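# Move the yellow sponge from desk to counter

## Task

Pick up the small yellow sponge that sits on the desk and set it down on this room's counter, without moving the stacked cartons. The robot must not tip over or be left leaning, and the sponge has to rest on the counter by itself at the end, not be held there by the robot.

## Robot and tools

ROBOT. A Hello Robot Stretch 3 with a single arm. A two-wheel base carries a vertical mast. A lift rides the mast, and a telescoping arm on the lift reaches out to the robot's RIGHT side. The arm cannot move forward, so the base drives to shift the gripper fore and aft. The base measures 0.33 m long by 0.34 m wide. It spins in place about the point midway between its drive wheels, 0.05 m behind its front edge. With the arm pulled in and the wrist folded, a spin sweeps a 0.28 m radius. An unfolded, level wrist reaches beyond that circle. The base has no sideways motion. The wrist has yaw, pitch and roll, then a two-finger gripper with round 0.04 m pads. The head carries head_camera and nav_camera, both aimed by head pan and tilt. wrist_camera rides on the gripper.

FRAMES. Base frame: origin on the floor between the drive wheels, x ahead, y to the left, z up. hand_pose is reported in the base frame, located where the closed fingertips meet. With all wrist joints at zero, that frame's x points up, y points back along the arm toward the mast, and z toward the robot's rear. The odometry frame is where the base frame was when the scene began. Heading runs from -3.142 to 3.142, left positive. Wheel odometry counts slip as travel.

TOOLS.
execute_actions: arguments actions (a list holding one action, or empty to only read state and images) and cameras (list of head_camera, nav_camera, wrist_camera or all; omitted, null or ["all"] gives every camera; [] gives none). One action may contain base, joints, or both, plus optional contact_limits; its motions begin together. base holds exactly one command: {"translate_m": d}, a straight drive of d metres relative to the base's current position, forward positive, range -1 to 1; or {"rotate_rad": d}, a spin in place of d radians relative to the current heading, left (counter-clockwise seen from above) positive, range -3.2 to 3.2. joints is a single dictionary keyed by joint name, each value an absolute target: lift_m 0 to 1.1 (arm height on the mast, metres); arm_m 0 to 0.52 (extension, metres); wrist_yaw_rad -1.345 to 4.42 (0 along the arm, positive toward the front, 3.0 folded over the base); wrist_pitch_rad -1.57 to 0.451 (0 level, negative tips fingers down); wrist_roll_rad -2.911 to 2.911 (0 has fingers side by side and level); gripper_m -0.089 to 0.179 (bigger is wider; actual fingertip gap is 0.007 m less when nearly closed, 0.025 m less when fully open, zero below 0.007); head_pan_rad -3.953 to 1.73 (0 ahead, positive left, -1.57 looks along the arm); head_tilt_rad -1.53 to 0.419 (0 level, negative down). Done tolerances: lift and arm ±0.004, yaw and roll ±0.02, pitch ±0.05, gripper ±0.004, head ±0.02. contact_limits accepts only arm_m, a motor effort percentage 1 to 100; the arm stops with contact_stop when its effort hits that value (negative when retracting). Small values are gentle but may stop at once; the cap also limits holding force until the next action; values above the maximum are clipped. A joint or base left out of an action may still be driving toward an earlier target. Unknown keys or out-of-range values reject the whole call with no motion. One action runs at most 15 s. If a result reports a stop, any further execute_actions, wait or finished_scene calls in that same reply are skipped.
wait: seconds, 0 to 10. Commands nothing; returns state and images.
zoom_image: camera (one of the three) and region [x0, y0, x1, y1] in pixels of that camera's newest full image, origin top-left, no larger than 504 by 504.
finished_scene: scene, the integer number of the current scene. Ends it for good once the last command has been held, and reports success.

RESULTS. base_status and joint_status tell how each motion ended: done (for the base this only means the wheels turned the commanded amount), off_target (stopped short, maybe still pushing), contact_stop, time_out, torque_fault. After the last three the old target is dropped. Lift and arm contact_stop when pressing firmly and then go limp until commanded again; a limp lift may sag under load or keep pressing. on_its_own describes uncommanded joints; its held at value is a target, not a position, and an effort outside its rest range hints at a load or contact. motor_effort is percent of maximum, positive toward larger values, peak in brackets; readings carry fixed offsets and noise. Positive wheel effort drives forward. lidar_m: 12 distances from the base origin, 30-degree sectors, first straight ahead then counter-clockwise (4th left, 7th behind, 10th right), '-' meaning nothing; scan plane 0.17 m above the floor, range 0.15 to 12 m, blind to clear objects and to table tops; the robot can hide the 5th, 6th, 9th and 10th sectors. wrist_depth_mm and head_depth_mm give 7x7 grids of median depth (wrist 45 to 1000, head 280 to 4000, head image sideways). base_tilt gives forward and right lean in degrees; turned_by_wheels and turned_by_imu give turning since the last result. Camera calibration data is supplied and may be slightly off.

SPEED. Fast base motion (0.30 m/s, 1.9 rad/s) needs lift_m under 0.30, arm_m under 0.03 and wrist_yaw_rad over 2.54; otherwise 0.10 m/s and 0.63 rad/s.

GRIPPING. Close to a gripper_m smaller than the object's width; lower squeezes harder, but a stall guard eases force so things can slip; resend a different value to squeeze again. Release by opening at least 0.02 beyond the contact value. Neither the reading nor done confirms a grasp; check the images.

CAUTIONS. Fold or unfold the wrist only with lift_m between 0.32 and 0.95, wrist_pitch_rad -0.4 and roll near 0; once folded the lift may go down to 0.25. With yaw below -0.4 keep pitch at -0.5 or lower. Base, wrist and head do not stop on contact. Hard wrist loads can switch a servo off for 10 s. Pushing on something rigid with the gripper above about 0.45 m can tip the robot; a second push after a contact_stop is riskier. Never drive while the gripper holds or pushes something fixed. If snagged, reverse the last move in small steps; if leaning, pull the gripper free, and lower lift_m to about 0.2 if still tipped. Avoid drops, slams and hard shoves, do not disturb the cartons, and note loose objects may get nudged occasionally.

Each tool is called after ">>>" by a JSON object that holds its "api" and its "payload".

## Session

I'll start by checking the robot's state and what the cameras see.

>>> {"api": "execute_actions", "payload": {"actions": []}}

Scene clock: 0.00 s.
base_odometry: x=+0.000 y=+0.000 heading=+0.000 (m, m, rad; odometry frame)
turned_by_wheels: +0.000 (rad since the last result)
turned_by_imu: +0.000 (rad since the last result)
base_tilt: forward=+1.8 right=+1.1 (deg)
lidar_m: 2.09 1.26 1.65 1.41 1.78 1.69 1.43 1.03 0.97 1.00 1.55 2.04
head_depth_mm: 1917 1936 1970 1985 1990 2034 2000 / 2000 2060 2074 2106 2151 2160 2080 / 2080 2218 2232 2266 2302 2319 2082 / 2061 2366 2388 2431 2484 2473 2098 / 2024 2531 2548 2541 2587 2587 2141 / 1995 2281 2291 2279 2275 2246 2141 / 1939 1997 2006 2025 1996 1981 1988
base_status: not commanded
joint_positions: lift_m=+0.513 arm_m=-0.001 wrist_yaw_rad=+3.014 wrist_pitch_rad=-0.442 wrist_roll_rad=+0.019 gripper_m=+0.037 head_pan_rad=+0.005 head_tilt_rad=+0.010
joint_status: not commanded
motor_effort: left_wheel=+1 right_wheel=-1 lift_m=+24 arm_m=+0 wrist_yaw_rad=-1 wrist_pitch_rad=+6 wrist_roll_rad=+0 gripper_m=+0 head_pan_rad=-1 head_tilt_rad=+2 (%)
hand_pose: x=+0.0069 y=+0.0757 z=+0.5201 quat_wxyz=(+0.200, +0.704, +0.109, +0.672) (m; base frame)
wrist_depth_mm: - - - - - - - / - - - - - - - / - - - - - - - / - - - - - 967 955 / 869 853 - 798 841 815 817 / 737 735 - 724 688 695 689 / 646 633 633 621 609 613 605
pictures: head_camera (sideways: a quarter turn clockwise sets it upright), nav_camera (sideways: a quarter turn counterclockwise sets it upright), wrist_camera
Images, in order (width x height): head_camera 896x504, nav_camera 672x504, wrist_camera 644x364.

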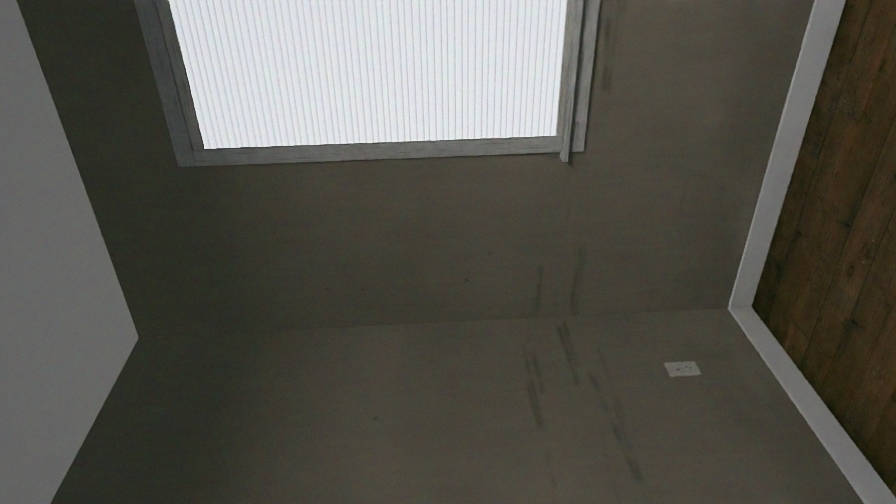

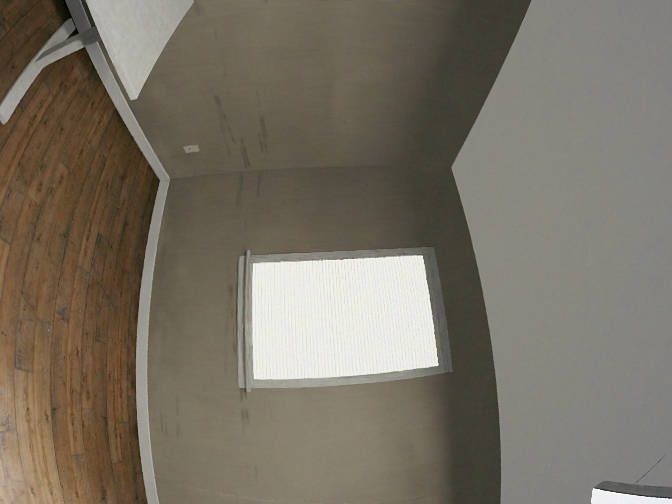

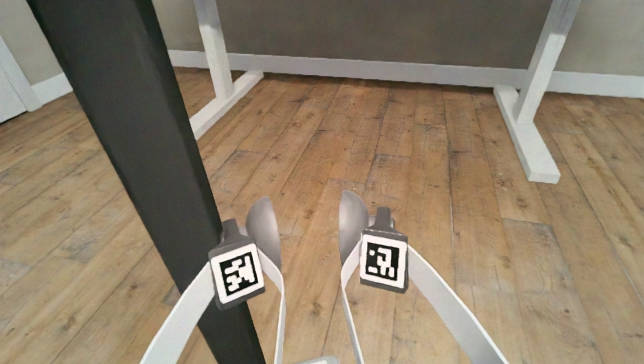

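>>> {"api": "execute_actions", "payload": {"actions": [{"joints": {"head_pan_rad": 1.5, "head_tilt_rad": -0.5}}], "cameras": ["head_camera", "nav_camera"]}}

Scene clock: 4.80 s.
base_odometry: x=+0.000 y=+0.000 heading=+0.000 (m, m, rad; odometry frame)
turned_by_wheels: +0.000 (rad since the last result)
turned_by_imu: -0.001 (rad since the last result)
base_tilt: forward=+1.8 right=+1.0 (deg)
lidar_m: 2.11 1.27 1.64 1.41 1.79 1.69 1.43 1.03 0.96 1.00 1.55 2.04
head_depth_mm: 1366 1469 1542 1077 1839 1491 1251 / 1410 1541 1602 1102 1872 1507 1261 / 1476 1628 1654 1167 1908 1515 1278 / 1554 1717 1687 1246 1868 1544 1283 / 1631 1808 1917 1336 1886 1555 1300 / 1713 1911 2124 1392 1977 1570 1321 / 1811 2030 2260 2383 2011 1636 -
base_status: not commanded
joint_positions: lift_m=+0.513 arm_m=-0.001 wrist_yaw_rad=+3.014 wrist_pitch_rad=-0.442 wrist_roll_rad=+0.019 gripper_m=+0.037 head_pan_rad=+1.493 head_tilt_rad=-0.493
joint_status: all done
motor_effort: left_wheel=+1(1) right_wheel=-1(1) lift_m=+24(24) arm_m=+0(0) wrist_yaw_rad=-1(0) wrist_pitch_rad=+5(5) wrist_roll_rad=+0(0) gripper_m=+0(1) head_pan_rad=+5(61) head_tilt_rad=-3(32) (%)
hand_pose: x=+0.0069 y=+0.0757 z=+0.5201 quat_wxyz=(+0.200, +0.704, +0.109, +0.672) (m; base frame)
wrist_depth_mm: - - - - - - - / - - - - - - - / - - - - - - - / - - - - - 973 940 / 864 842 - 833 833 820 777 / 736 727 - 718 688 694 690 / 648 637 643 624 631 621 614
pictures: head_camera (sideways: a quarter turn clockwise sets it upright), nav_camera (sideways: a quarter turn counterclockwise sets it upright)
camera_calibration (this result's frames):
head_camera: T_world_to_cam=[[-0.0899444, -0.517867, -0.85072, 1.13429], [-0.995817, 0.0329513, 0.0852264, -0.10195], [-0.0161036, 0.854826, -0.518664, 0.6345], [0, 0, 0, 1]] pos_world=[0.0107169, 0.0483821, 1.30274]
nav_camera: T_world_to_cam=[[0.058536, 0.383643, 0.921624, -1.15281], [0.985788, -0.167836, 0.00725336, 0.0459382], [0.157464, 0.908102, -0.388015, 0.46965], [0, 0, 0, 1]] pos_world=[-0.0517577, 0.023486, 1.24435]
Images, in order (width x height): head_camera 896x504, nav_camera 672x504.

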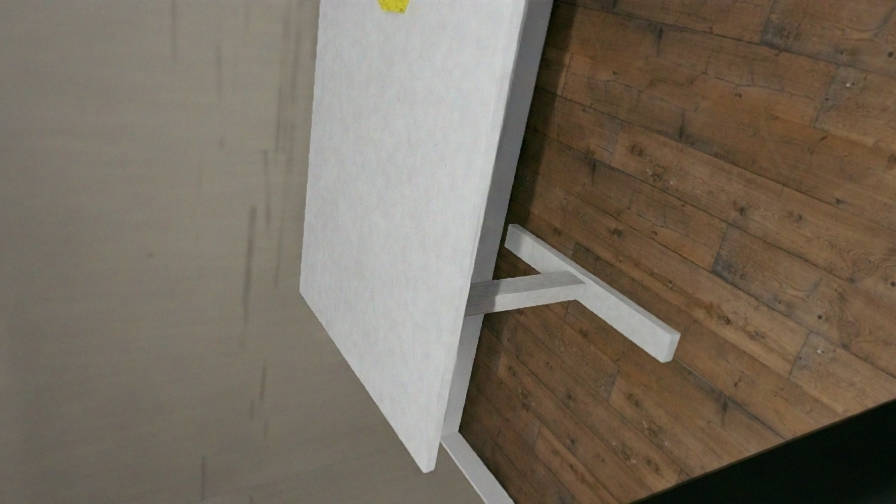

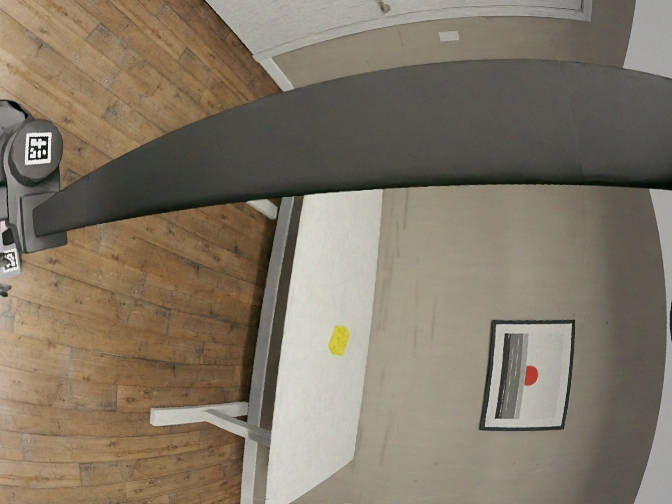

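>>> {"api": "execute_actions", "payload": {"actions": [{"joints": {"head_pan_rad": 1.1, "head_tilt_rad": -0.5}}], "cameras": ["head_camera", "nav_camera"]}}

>>> {"api": "execute_actions", "payload": {"actions": [{"joints": {"head_pan_rad": -1.57, "head_tilt_rad": -0.5}}], "cameras": ["head_camera", "nav_camera"]}}

>>> {"api": "execute_actions", "payload": {"actions": [{"joints": {"head_pan_rad": -3.1, "head_tilt_rad": -0.5}}], "cameras": ["head_camera", "nav_camera"]}}

Scene clock: 13.47 s.
base_odometry: x=+0.000 y=+0.000 heading=+0.000 (m, m, rad; odometry frame)
turned_by_wheels: +0.000 (rad since the last result)
turned_by_imu: -0.001 (rad since the last result)
base_tilt: forward=+1.8 right=+1.0 (deg)
lidar_m: 2.10 1.27 1.65 1.41 1.79 1.69 1.43 1.03 0.96 1.01 1.55 2.05
head_depth_mm: 1362 1486 1569 1070 1799 1492 1246 / 1378 1496 1606 1095 1872 1502 1255 / 1382 1509 1608 1116 1876 1516 1271 / 1384 1522 1617 1132 1909 1544 1281 / 1393 1539 1636 1151 1949 1558 1297 / 1408 1549 1668 1168 1972 1563 1304 / 1417 1557 1681 1199 1861 1587 1316
base_status: not commanded
joint_positions: lift_m=+0.513 arm_m=-0.001 wrist_yaw_rad=+3.014 wrist_pitch_rad=-0.442 wrist_roll_rad=+0.019 gripper_m=+0.037 head_pan_rad=+1.107 head_tilt_rad=-0.493
joint_status: all done
motor_effort: left_wheel=+1(1) right_wheel=-1(1) lift_m=+24(24) arm_m=+0(0) wrist_yaw_rad=-1(0) wrist_pitch_rad=+6(5) wrist_roll_rad=+0(0) gripper_m=+0(0) head_pan_rad=-5(43) head_tilt_rad=-3(3) (%)
hand_pose: x=+0.0069 y=+0.0757 z=+0.5201 quat_wxyz=(+0.200, +0.704, +0.109, +0.672) (m; base frame)
wrist_depth_mm: - - - - - - - / - - - - - - - / - - - - - - - / - - - - - 924 961 / 851 854 - 830 863 809 802 / 742 724 - 731 695 696 694 / 645 641 640 625 616 622 611
pictures: head_camera (sideways: a quarter turn clockwise sets it upright), nav_camera (sideways: a quarter turn counterclockwise sets it upright)
camera_calibration (this result's frames):
head_camera: T_world_to_cam=[[-0.278106, -0.446075, -0.85069, 1.1354], [-0.910331, 0.405011, 0.0852289, -0.102475], [0.306521, 0.798112, -0.518712, 0.632594], [0, 0, 0, 1]] pos_world=[0.028572, 0.0430947, 1.30274]
nav_camera: T_world_to_cam=[[0.198531, 0.333517, 0.921603, -1.15363], [0.850318, -0.52622, 0.00725841, 0.046758], [0.487386, 0.782214, -0.388066, 0.467704], [0, 0, 0, 1]] pos_world=[-0.0386806, 0.0435165, 1.24435]
Images, in order (width x height): head_camera 896x504, nav_camera 672x504.

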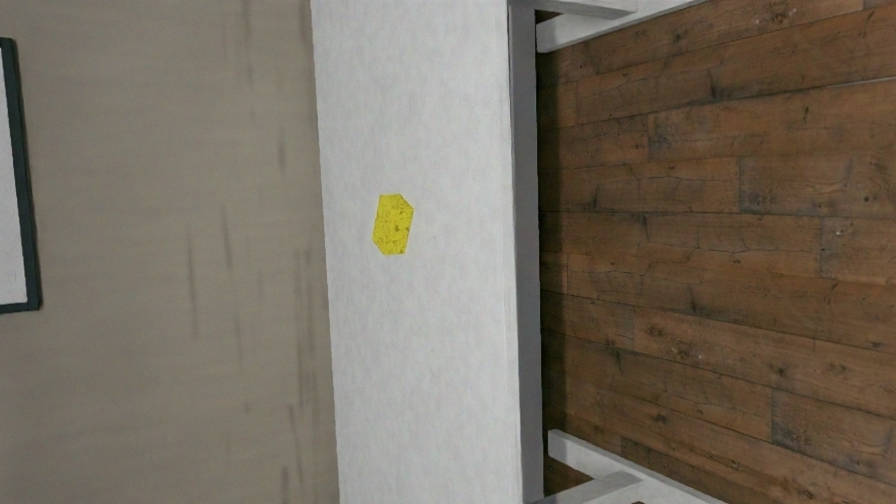

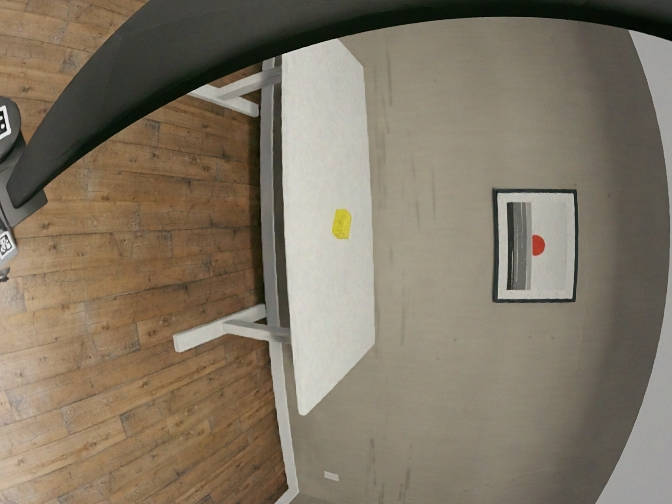

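Scene clock: 15.27 s.
base_odometry: x=+0.000 y=+0.000 heading=+0.000 (m, m, rad; odometry frame)
turned_by_wheels: +0.000 (rad since the last result)
turned_by_imu: +0.000 (rad since the last result)
base_tilt: forward=+1.8 right=+1.0 (deg)
lidar_m: 2.10 1.27 1.65 1.41 1.78 1.69 1.43 1.02 0.96 1.00 1.54 2.05
head_depth_mm: 1126 880 1404 1425 1262 1359 1249 / 1195 929 1486 1452 1365 1431 1261 / 1254 987 1558 1465 1733 1511 1271 / 1124 1130 1309 1414 1635 1536 1274 / 1027 1118 1239 1490 1791 1545 1289 / 1152 1208 1501 1581 1857 1569 1303 / 1627 1291 1582 1876 1952 1600 1314
base_status: not commanded
joint_positions: lift_m=+0.513 arm_m=-0.001 wrist_yaw_rad=+3.014 wrist_pitch_rad=-0.442 wrist_roll_rad=+0.019 gripper_m=+0.037 head_pan_rad=-1.563 head_tilt_rad=-0.494
joint_status: all done
motor_effort: left_wheel=+1(1) right_wheel=-1(0) lift_m=+24(24) arm_m=+0(0) wrist_yaw_rad=-1(1) wrist_pitch_rad=+6(6) wrist_roll_rad=+0(0) gripper_m=+0(1) head_pan_rad=-5(61) head_tilt_rad=-3(4) (%)
hand_pose: x=+0.0069 y=+0.0757 z=+0.5201 quat_wxyz=(+0.200, +0.704, +0.109, +0.672) (m; base frame)
wrist_depth_mm: - - - - - - - / - - - - - - - / - - - - - - - / - - - - - 944 946 / 875 858 - 835 841 809 801 / 719 722 - 714 671 706 685 / 643 651 629 618 620 617 613
pictures: head_camera (sideways: a quarter turn clockwise sets it upright), nav_camera (sideways: a quarter turn counterclockwise sets it upright)
camera_calibration (this result's frames):
head_camera: T_world_to_cam=[[0.0450946, 0.523897, -0.850587, 1.13329], [0.994963, 0.0527483, 0.0852377, -0.114109], [0.0895228, -0.850147, -0.51888, 0.634137], [0, 0, 0, 1]] pos_world=[0.00565908, -0.0486001, 1.30273]
nav_camera: T_world_to_cam=[[-0.0253399, -0.387488, 0.921526, -1.15217], [-0.996567, 0.0824753, 0.00727627, 0.0580008], [-0.0788227, -0.918178, -0.388248, 0.471394], [0, 0, 0, 1]] pos_world=[0.0657623, -0.0184111, 1.24435]
Images, in order (width x height): head_camera 896x504, nav_camera 672x504.

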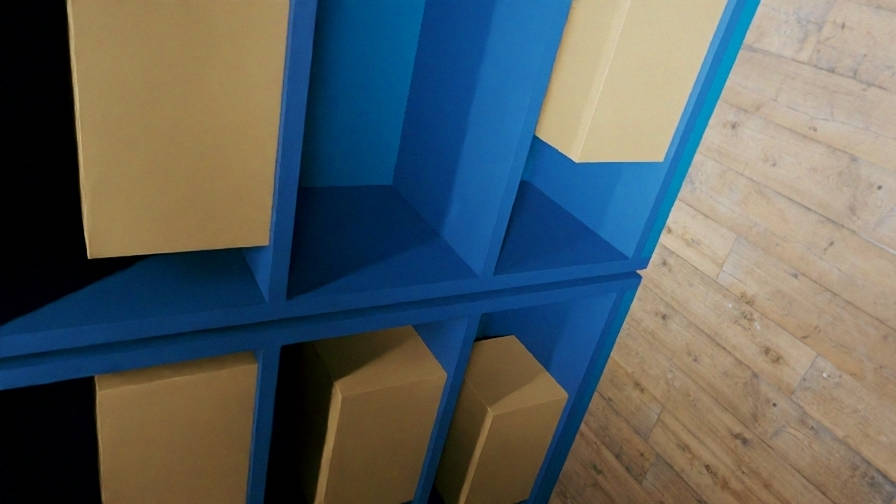

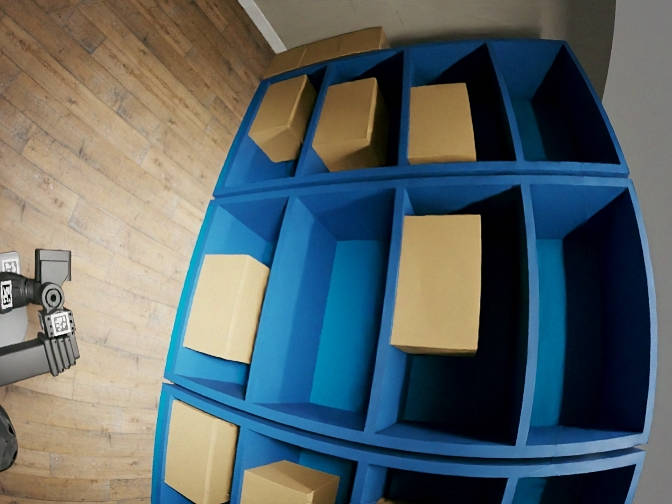

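Scene clock: 16.57 s.
base_odometry: x=+0.000 y=+0.000 heading=+0.000 (m, m, rad; odometry frame)
turned_by_wheels: +0.000 (rad since the last result)
turned_by_imu: +0.000 (rad since the last result)
base_tilt: forward=+1.8 right=+1.0 (deg)
lidar_m: 2.11 1.26 1.65 1.42 1.79 1.69 1.43 1.02 0.97 1.01 1.55 2.04
head_depth_mm: 1479 1608 1764 1942 1865 1490 1262 / 1563 1701 1900 2085 1870 1503 1258 / 1655 1809 2022 2233 1900 1535 1270 / 1777 1961 2176 2379 1911 1536 1282 / 1894 2021 1579 1683 1811 1558 1288 / 1214 1342 1538 1417 1844 1519 1305 / 1295 1105 1284 1231 1363 1387 1323
base_status: not commanded
joint_positions: lift_m=+0.513 arm_m=-0.001 wrist_yaw_rad=+3.014 wrist_pitch_rad=-0.442 wrist_roll_rad=+0.019 gripper_m=+0.037 head_pan_rad=-3.093 head_tilt_rad=-0.494
joint_status: all done
motor_effort: left_wheel=+1(1) right_wheel=-1(1) lift_m=+24(24) arm_m=+0(0) wrist_yaw_rad=+0(1) wrist_pitch_rad=+6(5) wrist_roll_rad=+0(0) gripper_m=+0(0) head_pan_rad=-5(60) head_tilt_rad=-3(2) (%)
hand_pose: x=+0.0069 y=+0.0757 z=+0.5201 quat_wxyz=(+0.200, +0.704, +0.109, +0.672) (m; base frame)
wrist_depth_mm: - - - - - - - / - - - - - - - / - - - - - - - / - - - - - 974 933 / 839 856 - 840 842 807 801 / 729 717 - 713 697 713 686 / 643 641 623 609 636 608 611
pictures: head_camera (sideways: a quarter turn clockwise sets it upright), nav_camera (sideways: a quarter turn counterclockwise sets it upright)
camera_calibration (this result's frames):
head_camera: T_world_to_cam=[[0.525328, -0.0236878, -0.85057, 1.13034], [0.0932826, -0.991984, 0.0852392, -0.10861], [-0.845771, -0.124122, -0.518908, 0.639878], [0, 0, 0, 1]] pos_world=[-0.0424777, -0.00154165, 1.30273]
nav_camera: T_world_to_cam=[[-0.388229, 0.0095131, 0.921514, -1.14994], [0.04176, 0.999101, 0.00727925, 0.0516631], [-0.920616, 0.0413085, -0.388278, 0.476568], [0, 0, 0, 1]] pos_world=[-0.00986046, -0.0603635, 1.24435]
Images, in order (width x height): head_camera 896x504, nav_camera 672x504.

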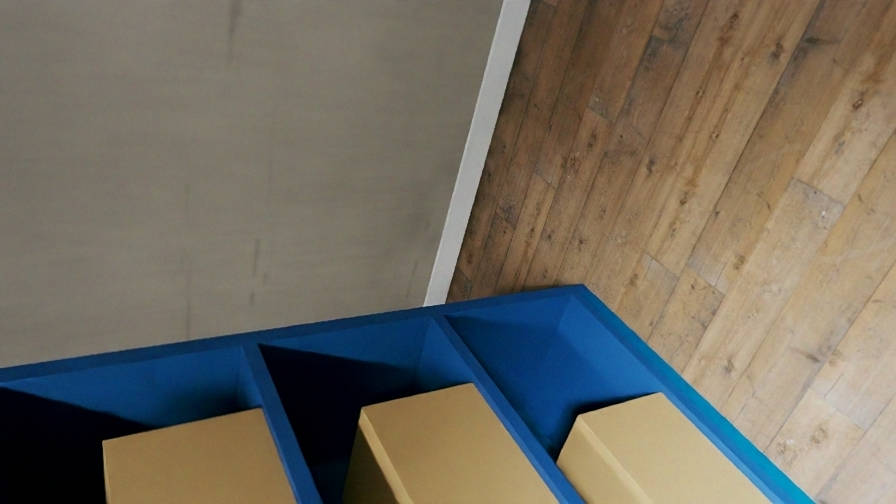

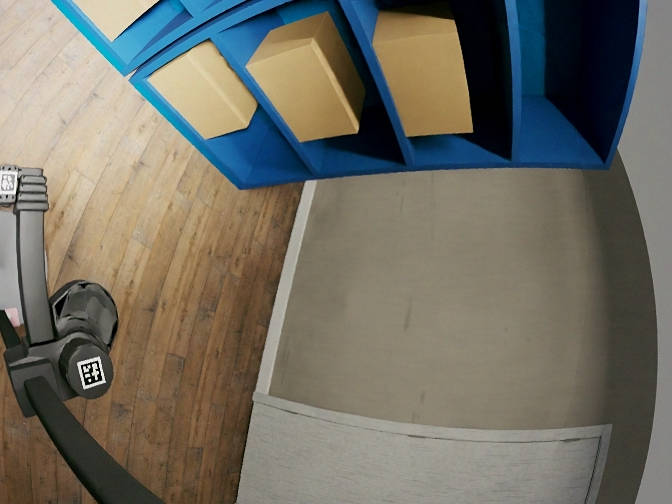

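>>> {"api": "execute_actions", "payload": {"actions": [{"joints": {"head_pan_rad": -0.75, "head_tilt_rad": -0.4}}], "cameras": ["head_camera", "nav_camera"]}}

Scene clock: 24.50 s.
base_odometry: x=+0.000 y=+0.000 heading=+0.000 (m, m, rad; odometry frame)
turned_by_wheels: +0.000 (rad since the last result)
turned_by_imu: -0.001 (rad since the last result)
base_tilt: forward=+1.8 right=+1.0 (deg)
lidar_m: 2.10 1.26 1.65 1.41 1.78 1.69 1.43 1.03 0.97 1.00 1.54 2.05
head_depth_mm: 1871 2018 1917 2028 1975 1605 1318 / 1869 2008 2172 2387 2081 1626 1324 / 1825 1969 2174 2370 2114 1639 1337 / 1793 1927 2121 2293 2140 1651 1355 / 1750 1879 2064 2248 2166 1675 1361 / 1714 1825 2002 2176 2195 1695 1376 / 1671 1794 1948 2130 2193 1714 1397
base_status: not commanded
joint_positions: lift_m=+0.513 arm_m=-0.001 wrist_yaw_rad=+3.014 wrist_pitch_rad=-0.442 wrist_roll_rad=+0.019 gripper_m=+0.037 head_pan_rad=-0.757 head_tilt_rad=-0.408
joint_status: all done
motor_effort: left_wheel=+1(1) right_wheel=-1(1) lift_m=+24(24) arm_m=+0(0) wrist_yaw_rad=-1(0) wrist_pitch_rad=+6(5) wrist_roll_rad=+0(0) gripper_m=-1(0) head_pan_rad=+5(60) head_tilt_rad=+4(14) (%)
hand_pose: x=+0.0069 y=+0.0757 z=+0.5201 quat_wxyz=(+0.200, +0.704, +0.109, +0.672) (m; base frame)
wrist_depth_mm: - - - - - - - / - - - - - - - / - - - - - - - / - - - - - 962 940 / 880 852 - 815 825 790 795 / 724 721 - 713 695 691 692 / 655 634 628 632 617 605 604
pictures: head_camera (sideways: a quarter turn clockwise sets it upright), nav_camera (sideways: a quarter turn counterclockwise sets it upright)
camera_calibration (this result's frames):
head_camera: T_world_to_cam=[[-0.292659, 0.344461, -0.892019, 1.18939], [0.64605, 0.758972, 0.0811239, -0.106634], [0.704961, -0.552547, -0.444659, 0.533809], [0, 0, 0, 1]] pos_world=[0.0406615, -0.0338115, 1.30697]
nav_camera: T_world_to_cam=[[0.203941, -0.231915, 0.951117, -1.19219], [-0.750044, -0.661388, -0.000442831, 0.066546], [0.62916, -0.713289, -0.308831, 0.363722], [0, 0, 0, 1]] pos_world=[0.0642103, 0.026964, 1.24627]
Images, in order (width x height): head_camera 896x504, nav_camera 672x504.

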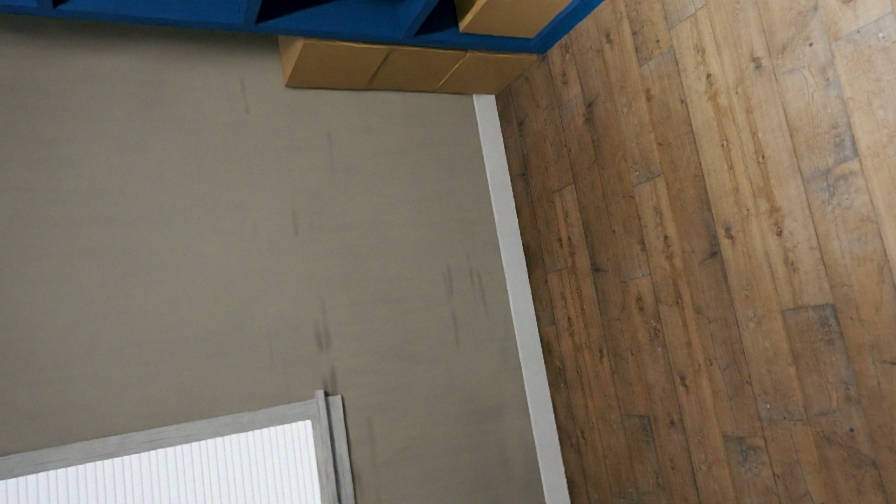

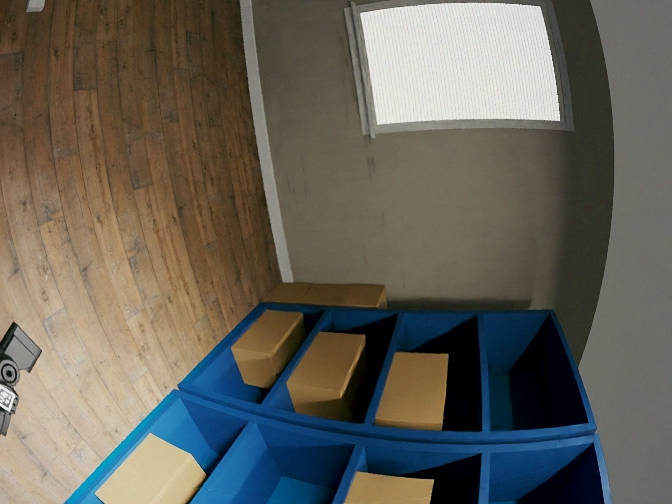

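>>> {"api": "execute_actions", "payload": {"actions": [{"base": {"rotate_rad": 1.3}, "joints": {"lift_m": 0.9, "wrist_yaw_rad": 0.0, "wrist_pitch_rad": -0.4, "head_pan_rad": -0.25, "head_tilt_rad": -0.55}}], "cameras": ["head_camera", "nav_camera"]}}

Scene clock: 113.10 s.
base_odometry: x=+0.000 y=+0.000 heading=+1.300 (m, m, rad; odometry frame)
turned_by_wheels: +1.300 (rad since the last result)
turned_by_imu: +1.275 (rad since the last result)
base_tilt: forward=+1.8 right=+1.0 (deg)
lidar_m: 1.65 1.41 1.70 1.72 1.17 0.97 0.98 1.20 1.79 2.04 1.98 1.27
head_depth_mm: 1398 1542 1378 1085 1639 1425 1214 / 1379 1533 1418 1096 1777 1453 1224 / 1385 1533 1453 1116 1786 1456 1239 / 1390 1538 1481 1131 1819 1475 1243 / 1386 1540 1526 1108 1833 1495 1254 / 1386 1534 1557 1127 1873 1500 1267 / 1388 1523 1586 1147 1884 1520 1283
base_status: done
joint_positions: lift_m=+0.900 arm_m=-0.001 wrist_yaw_rad=+0.002 wrist_pitch_rad=-0.419 wrist_roll_rad=+0.019 gripper_m=+0.037 head_pan_rad=-0.257 head_tilt_rad=-0.543
joint_status: all done
motor_effort: left_wheel=-2(5) right_wheel=+3(7) lift_m=+28(25) arm_m=+0(0) wrist_yaw_rad=-2(1) wrist_pitch_rad=+7(8) wrist_roll_rad=+0(0) gripper_m=+0(0) head_pan_rad=+5(46) head_tilt_rad=-3(17) (%)
hand_pose: x=-0.0212 y=-0.3681 z=+0.9123 quat_wxyz=(+0.686, +0.146, -0.698, -0.148) (m; base frame)
wrist_depth_mm: - - - - - - - / - - - - - - - / - - - - - - - / - - - - - - - / - - - - - - - / - - - - - - - / - - - - - - -
pictures: head_camera (sideways: a quarter turn clockwise sets it upright), nav_camera (sideways: a quarter turn counterclockwise sets it upright)
camera_calibration (this result's frames):
head_camera: T_world_to_cam=[[-0.533655, 0.1913, -0.823782, 1.10187], [0.213948, 0.972933, 0.0873377, -0.112073], [0.818192, -0.129638, -0.560139, 0.683372], [0, 0, 0, 1]] pos_world=[0.0528676, -0.0131569, 1.30027]
nav_camera: T_world_to_cam=[[0.410728, -0.137418, 0.901343, -1.12849], [-0.340302, -0.940243, 0.0117218, 0.0482106], [0.845871, -0.311544, -0.432948, 0.523922], [0, 0, 0, 1]] pos_world=[0.0367395, 0.053479, 1.24342]
Images, in order (width x height): head_camera 896x504, nav_camera 672x504.

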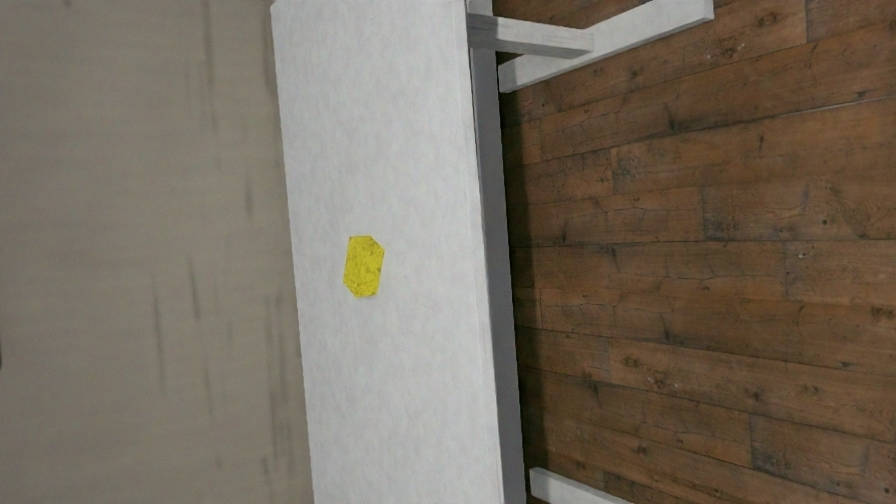

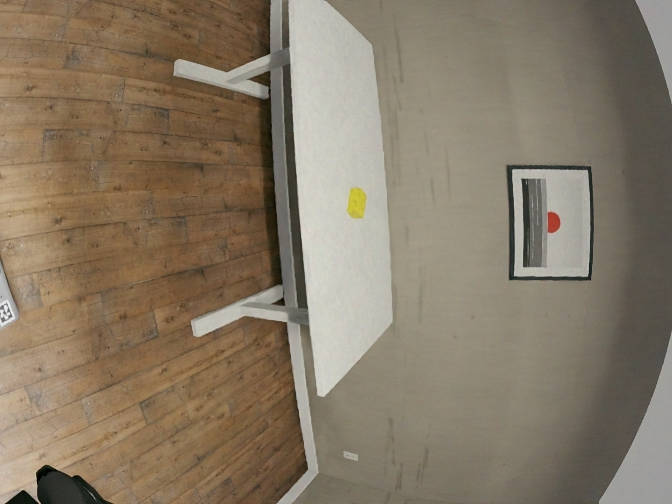

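>>> {"api": "zoom_image", "payload": {"camera": "head_camera", "region": [310, 210, 420, 320]}}

Region (310, 210, 420, 320) of head_camera's 896x504 image, scaled by 4.582, with more detail than that image has.

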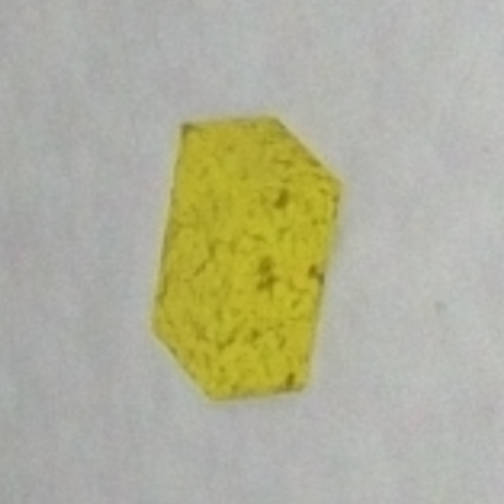

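>>> {"api": "execute_actions", "payload": {"actions": [{"base": {"translate_m": 0.53}, "joints": {"lift_m": 0.97, "wrist_yaw_rad": 1.08, "wrist_pitch_rad": -1.0, "gripper_m": 0.13, "head_pan_rad": -0.4, "head_tilt_rad": -0.75}}], "cameras": ["head_camera"]}}

>>> {"api": "execute_actions", "payload": {"actions": [{"base": {"rotate_rad": 1.38}, "joints": {"head_pan_rad": -1.65, "head_tilt_rad": -0.75}}]}}

Scene clock: 239.37 s.
base_odometry: x=+0.142 y=+0.511 heading=+1.300 (m, m, rad; odometry frame)
turned_by_wheels: +0.000 (rad since the last result)
turned_by_imu: -0.003 (rad since the last result)
base_tilt: forward=+1.8 right=+1.0 (deg)
lidar_m: 1.13 0.94 1.60 1.59 1.76 1.48 1.47 1.69 2.16 2.15 0.86 1.13
head_depth_mm: 1021 1139 950 769 649 1278 1125 / 1003 1132 967 782 654 1270 1134 / 995 1127 985 791 663 1269 1139 / 972 1108 1000 786 671 1262 1158 / 960 1093 1017 809 680 1261 1162 / 941 1065 1037 829 689 627 1175 / 930 1054 1061 838 699 621 1192
base_status: done
joint_positions: lift_m=+0.970 arm_m=-0.001 wrist_yaw_rad=+1.078 wrist_pitch_rad=-1.005 wrist_roll_rad=+0.019 gripper_m=+0.130 head_pan_rad=-0.393 head_tilt_rad=-0.740
joint_status: all done
motor_effort: left_wheel=-2(3) right_wheel=+2(8) lift_m=+28(30) arm_m=+0(0) wrist_yaw_rad=+1(1) wrist_pitch_rad=+2(7) wrist_roll_rad=+0(0) gripper_m=+0(80) head_pan_rad=-5(26) head_tilt_rad=-5(22) (%)
hand_pose: x=+0.0816 y=-0.1994 z=+0.8792 quat_wxyz=(+0.704, +0.610, -0.363, +0.020) (m; base frame)
wrist_depth_mm: 392 394 404 408 419 - - / 371 372 379 - - - - / 350 361 - - - - - / - - - - - - - / - - - - - - - / 939 - 960 925 957 948 - / 891 918 907 932 911 926 941
pictures: head_camera (sideways: a quarter turn clockwise sets it upright)
camera_calibration (this result's frames):
head_camera: T_world_to_cam=[[-0.642061, 0.319464, -0.696922, 0.937179], [0.360229, 0.928157, 0.0935884, -0.12108], [0.676751, -0.190962, -0.711014, 0.880494], [0, 0, 0, 1]] pos_world=[0.0494674, -0.0188731, 1.29052]
Images, in order (width x height): head_camera 896x504.

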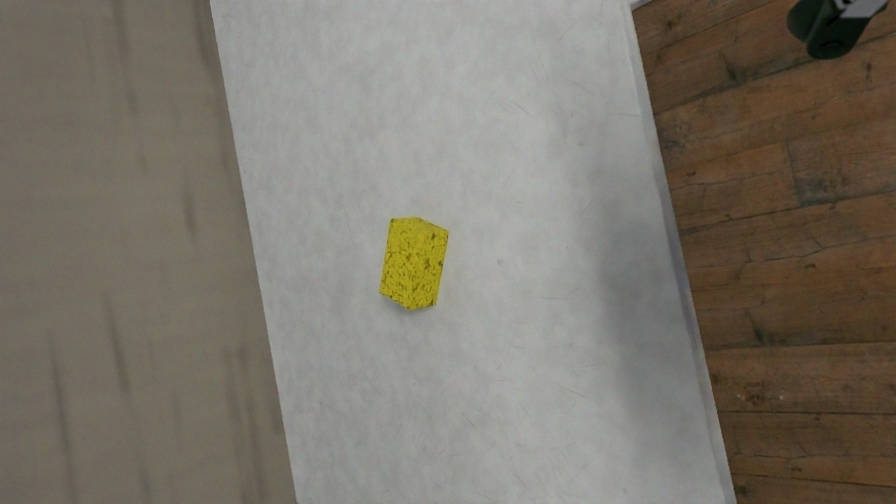

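Scene clock: 242.50 s.
base_odometry: x=+0.142 y=+0.511 heading=+2.680 (m, m, rad; odometry frame)
turned_by_wheels: +1.380 (rad since the last result)
turned_by_imu: +1.354 (rad since the last result)
base_tilt: forward=+1.8 right=+1.1 (deg)
lidar_m: 1.59 1.68 1.55 1.48 1.55 2.13 2.15 1.60 0.86 1.13 0.94 0.94
head_depth_mm: 976 1099 985 - - - 1117 / 980 1121 968 839 - - 1103 / 974 1112 984 798 - - 1127 / 969 1108 1001 806 686 - 1132 / 963 1105 1024 816 715 1283 1163 / 964 1096 1044 826 708 1290 1203 / 955 1092 1063 842 697 1278 1189
base_status: done
joint_positions: lift_m=+0.970 arm_m=-0.001 wrist_yaw_rad=+1.078 wrist_pitch_rad=-1.005 wrist_roll_rad=+0.019 gripper_m=+0.130 head_pan_rad=-1.643 head_tilt_rad=-0.740
joint_status: all done
motor_effort: left_wheel=-2(6) right_wheel=+3(8) lift_m=+28(28) arm_m=+0(0) wrist_yaw_rad=+0(1) wrist_pitch_rad=+2(2) wrist_roll_rad=+0(0) gripper_m=+0(0) head_pan_rad=-5(61) head_tilt_rad=-4(5) (%)
hand_pose: x=+0.0815 y=-0.1993 z=+0.8792 quat_wxyz=(+0.704, +0.611, -0.363, +0.020) (m; base frame)
wrist_depth_mm: - - - 401 405 412 417 / - - - 393 384 382 389 / - - - - 360 356 364 / - - - - 348 340 338 / - - - - - 324 325 / 934 - 905 970 990 314 308 / 907 911 921 928 909 900 291
pictures: head_camera (sideways: a quarter turn clockwise sets it upright), nav_camera (sideways: a quarter turn counterclockwise sets it upright), wrist_camera
camera_calibration (this result's frames):
head_camera: T_world_to_cam=[[0.100817, 0.710106, -0.69684, 0.93254], [0.994388, -0.0493357, 0.093591, -0.124952], [0.0320804, -0.702364, -0.711094, 0.884531], [0, 0, 0, 1]] pos_world=[0.00185783, -0.0471041, 1.29051]
nav_camera: T_world_to_cam=[[-0.0717379, -0.597134, 0.798927, -0.991996], [-0.987071, 0.15761, 0.029169, 0.0294469], [-0.143337, -0.786505, -0.60072, 0.748244], [0, 0, 0, 1]] pos_world=[0.0651532, -0.00849846, 1.24116]
wrist_camera: T_world_to_cam=[[-0.600999, -0.799249, 0.000752917, -0.120584], [-0.751067, 0.564446, -0.34249, 0.501088], [0.27331, -0.206402, -0.939521, 0.924815], [0, 0, 0, 1]] pos_world=[0.051119, -0.18833, 1.04059]
Images, in order (width x height): head_camera 896x504, nav_camera 672x504, wrist_camera 644x364.

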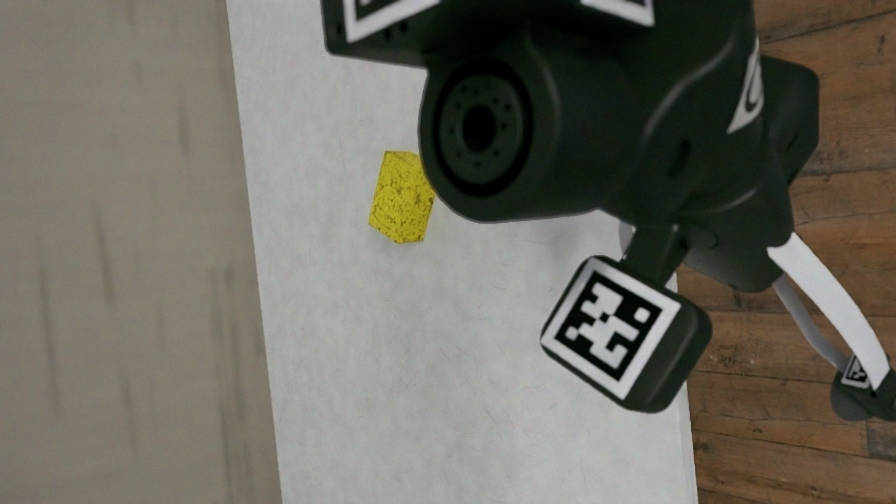

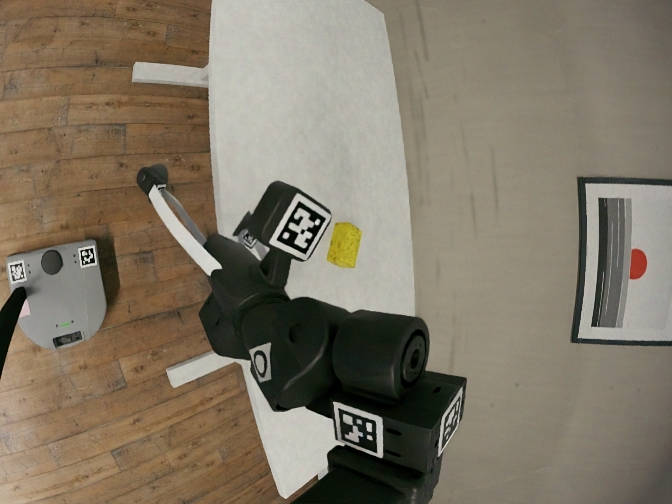

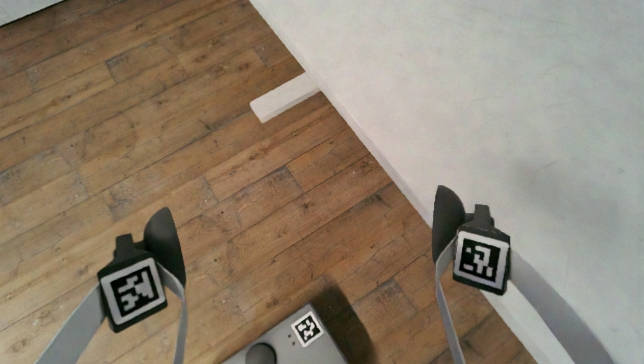

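>>> {"api": "zoom_image", "payload": {"camera": "head_camera", "region": [340, 130, 466, 256]}}

Region (340, 130, 466, 256) of head_camera's 896x504 image, scaled by 4.000, with more detail than that image has.

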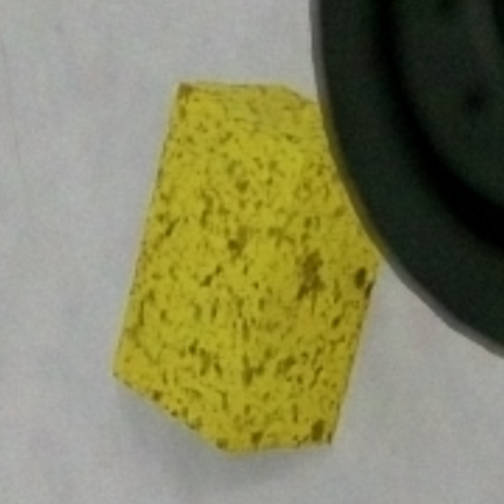

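>>> {"api": "execute_actions", "payload": {"actions": [{"base": {"translate_m": -0.127}, "joints": {"arm_m": 0.456, "lift_m": 0.93, "head_pan_rad": -1.45, "head_tilt_rad": -0.7}}], "cameras": ["head_camera", "wrist_camera"]}}

Scene clock: 277.80 s.
base_odometry: x=+0.256 y=+0.454 heading=+2.679 (m, m, rad; odometry frame)
turned_by_wheels: +0.000 (rad since the last result)
turned_by_imu: -0.001 (rad since the last result)
base_tilt: forward=+1.8 right=+1.1 (deg)
lidar_m: 1.72 1.80 1.55 1.49 1.56 2.10 2.03 1.60 0.78 1.13 1.17 1.04
head_depth_mm: 907 1095 1001 800 667 606 1138 / 937 - 978 816 673 1235 1147 / 959 1063 1071 795 683 1244 1160 / 971 1107 1064 817 688 1255 1169 / 988 1129 1088 850 698 1303 1175 / 1005 1153 1107 861 709 1318 1190 / 1019 1167 1126 875 717 1321 1199
base_status: done
joint_positions: lift_m=+0.930 arm_m=+0.456 wrist_yaw_rad=+1.079 wrist_pitch_rad=-1.006 wrist_roll_rad=+0.019 gripper_m=+0.130 head_pan_rad=-1.457 head_tilt_rad=-0.705
joint_status: all done
motor_effort: left_wheel=-2(7) right_wheel=+3(4) lift_m=+19(23) arm_m=+6(6) wrist_yaw_rad=+0(1) wrist_pitch_rad=+2(2) wrist_roll_rad=+0(0) gripper_m=+0(0) head_pan_rad=+5(29) head_tilt_rad=+2(9) (%)
hand_pose: x=+0.0814 y=-0.6559 z=+0.8396 quat_wxyz=(+0.704, +0.611, -0.363, +0.020) (m; base frame)
wrist_depth_mm: 345 347 349 353 357 355 366 / 323 324 325 333 329 334 338 / 304 306 312 310 311 317 316 / 290 291 292 293 293 301 301 / 273 276 276 234 277 287 284 / 257 - 261 223 266 265 269 / 248 249 249 248 254 253 255
pictures: head_camera (sideways: a quarter turn clockwise sets it upright), wrist_camera
camera_calibration (this result's frames):
head_camera: T_world_to_cam=[[-0.0294256, 0.691151, -0.722111, 0.966268], [0.985963, 0.13885, 0.0927194, -0.12377], [0.164348, -0.709246, -0.685536, 0.850482], [0, 0, 0, 1]] pos_world=[0.0106903, -0.0474508, 1.29226]
wrist_camera: T_world_to_cam=[[-0.600562, -0.799578, 0.000864596, -0.485918], [-0.751597, 0.564154, -0.341807, 0.744449], [0.272813, -0.205926, -0.93977, 0.793959], [0, 0, 0, 1]] pos_world=[0.0510992, -0.645016, 1.00102]
Images, in order (width x height): head_camera 896x504, wrist_camera 644x364.

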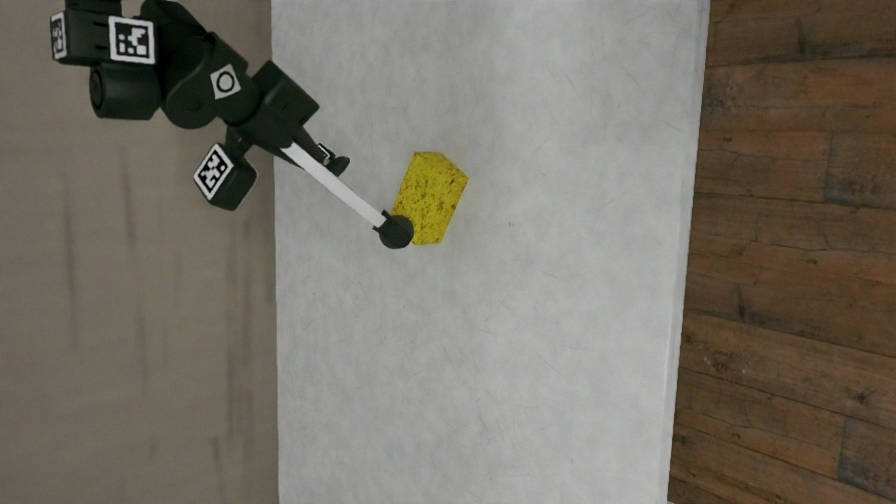

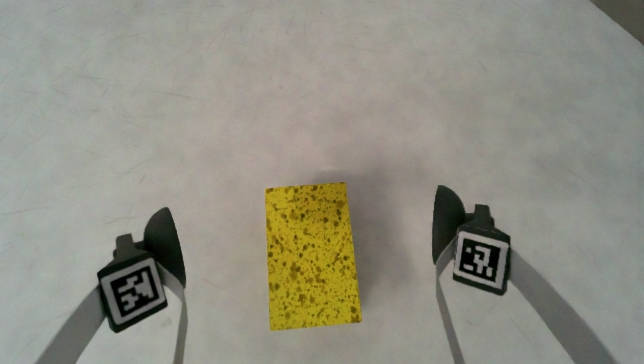

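>>> {"api": "execute_actions", "payload": {"actions": [{"joints": {"lift_m": 0.84}}], "cameras": ["head_camera", "wrist_camera"]}}

Scene clock: 300.50 s.
base_odometry: x=+0.256 y=+0.454 heading=+2.679 (m, m, rad; odometry frame)
turned_by_wheels: +0.000 (rad since the last result)
turned_by_imu: -0.001 (rad since the last result)
base_tilt: forward=+1.9 right=+1.0 (deg)
lidar_m: 1.71 1.81 1.55 1.49 1.55 2.10 2.03 1.59 0.79 1.13 1.18 1.04
head_depth_mm: 933 1012 964 800 667 609 1139 / 945 1050 - 814 674 1233 1140 / 960 1092 1015 793 681 1251 1159 / 971 1110 1063 819 691 1264 1166 / 992 1127 1083 848 696 1295 1183 / 1004 1148 1107 862 708 1309 1187 / 1019 1167 1127 877 720 1330 1200
base_status: not commanded
joint_positions: lift_m=+0.840 arm_m=+0.456 wrist_yaw_rad=+1.079 wrist_pitch_rad=-1.006 wrist_roll_rad=+0.019 gripper_m=+0.130 head_pan_rad=-1.457 head_tilt_rad=-0.705
joint_status: all done
motor_effort: left_wheel=-2(2) right_wheel=+3(3) lift_m=+19(16) arm_m=+6(6) wrist_yaw_rad=+0(0) wrist_pitch_rad=+2(3) wrist_roll_rad=+0(0) gripper_m=+0(1) head_pan_rad=+4(4) head_tilt_rad=+2(3) (%)
hand_pose: x=+0.0814 y=-0.6559 z=+0.7496 quat_wxyz=(+0.704, +0.611, -0.363, +0.020) (m; base frame)
wrist_depth_mm: 235 237 239 240 242 243 245 / 221 223 223 225 227 228 230 / 206 208 211 161 213 214 216 / 196 196 194 152 200 203 204 / 187 189 184 145 188 193 192 / 176 - 174 137 178 181 184 / - 169 167 133 170 173 174
pictures: head_camera (sideways: a quarter turn clockwise sets it upright), wrist_camera
camera_calibration (this result's frames):
head_camera: T_world_to_cam=[[-0.0294256, 0.691151, -0.722111, 0.966268], [0.985963, 0.13885, 0.0927194, -0.12377], [0.164348, -0.709246, -0.685536, 0.850482], [0, 0, 0, 1]] pos_world=[0.0106903, -0.0474508, 1.29226]
wrist_camera: T_world_to_cam=[[-0.600562, -0.799578, 0.000864525, -0.485841], [-0.751597, 0.564154, -0.341807, 0.713688], [0.272813, -0.205926, -0.93977, 0.709384], [0, 0, 0, 1]] pos_world=[0.0510992, -0.645017, 0.911021]
Images, in order (width x height): head_camera 896x504, wrist_camera 644x364.

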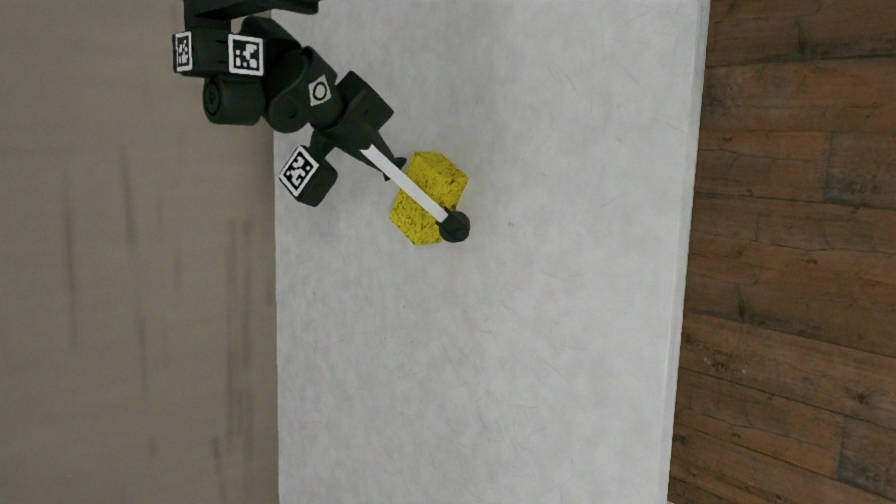

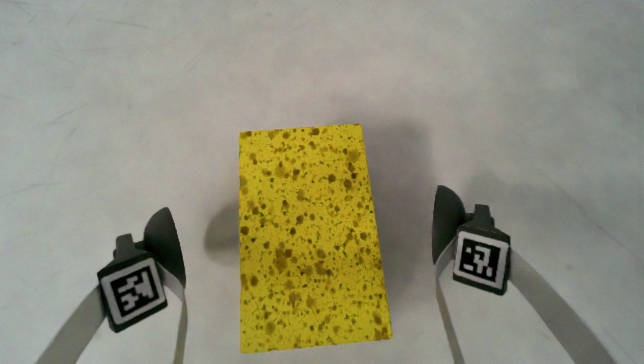

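>>> {"api": "execute_actions", "payload": {"actions": [{"joints": {"gripper_m": 0.03}}], "cameras": ["head_camera", "wrist_camera"]}}

Scene clock: 310.10 s.
base_odometry: x=+0.256 y=+0.454 heading=+2.679 (m, m, rad; odometry frame)
turned_by_wheels: +0.000 (rad since the last result)
turned_by_imu: -0.001 (rad since the last result)
base_tilt: forward=+1.8 right=+1.1 (deg)
lidar_m: 1.72 1.80 1.55 1.48 1.56 2.10 2.03 1.60 0.79 1.13 1.17 1.04
head_depth_mm: 932 1014 962 803 665 608 1143 / 943 1045 - 812 674 1237 1145 / 955 1089 1014 793 681 1248 1155 / 976 1114 1062 816 690 1262 1172 / 988 1129 1084 850 699 1302 1181 / 1007 1150 1103 860 709 1306 1189 / 1017 1172 1125 874 719 1329 1194
base_status: not commanded
joint_positions: lift_m=+0.840 arm_m=+0.456 wrist_yaw_rad=+1.079 wrist_pitch_rad=-1.006 wrist_roll_rad=+0.019 gripper_m=+0.031 head_pan_rad=-1.457 head_tilt_rad=-0.705
joint_status: all done
motor_effort: left_wheel=-2(2) right_wheel=+3(3) lift_m=+19(19) arm_m=+6(6) wrist_yaw_rad=+0(1) wrist_pitch_rad=+2(2) wrist_roll_rad=+0(0) gripper_m=-16(89) head_pan_rad=+4(5) head_tilt_rad=+2(3) (%)
hand_pose: x=+0.0814 y=-0.6559 z=+0.7496 quat_wxyz=(+0.704, +0.611, -0.363, +0.020) (m; base frame)
wrist_depth_mm: 233 235 237 239 241 244 246 / 221 222 223 226 226 227 230 / 208 208 210 160 212 213 216 / 196 198 194 150 201 202 203 / 185 187 143 142 191 191 192 / 176 177 135 135 178 182 183 / 168 170 166 130 171 171 174
pictures: head_camera (sideways: a quarter turn clockwise sets it upright), wrist_camera
camera_calibration (this result's frames):
head_camera: T_world_to_cam=[[-0.0294255, 0.691151, -0.722111, 0.966268], [0.985963, 0.13885, 0.0927194, -0.12377], [0.164348, -0.709246, -0.685536, 0.850482], [0, 0, 0, 1]] pos_world=[0.0106903, -0.0474508, 1.29226]
wrist_camera: T_world_to_cam=[[-0.600561, -0.799578, 0.000864583, -0.485841], [-0.751598, 0.564154, -0.341807, 0.713688], [0.272814, -0.205926, -0.93977, 0.709384], [0, 0, 0, 1]] pos_world=[0.0510992, -0.645017, 0.911021]
Images, in order (width x height): head_camera 896x504, wrist_camera 644x364.

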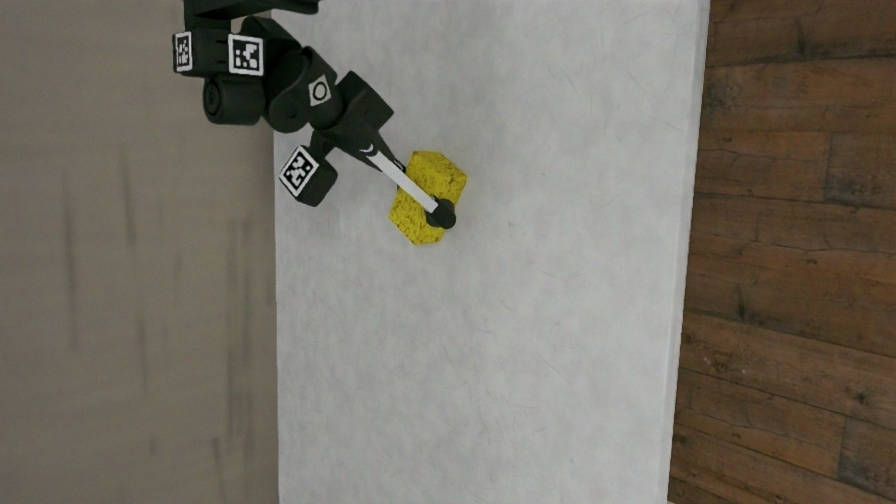

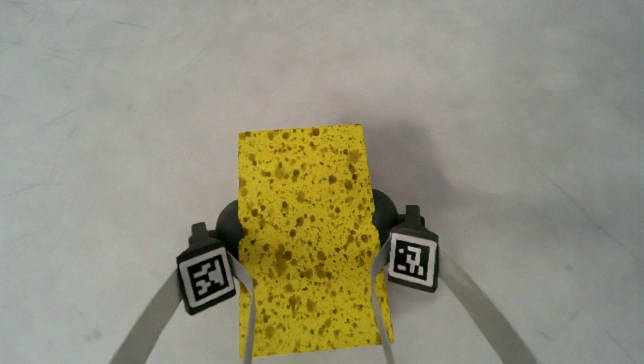

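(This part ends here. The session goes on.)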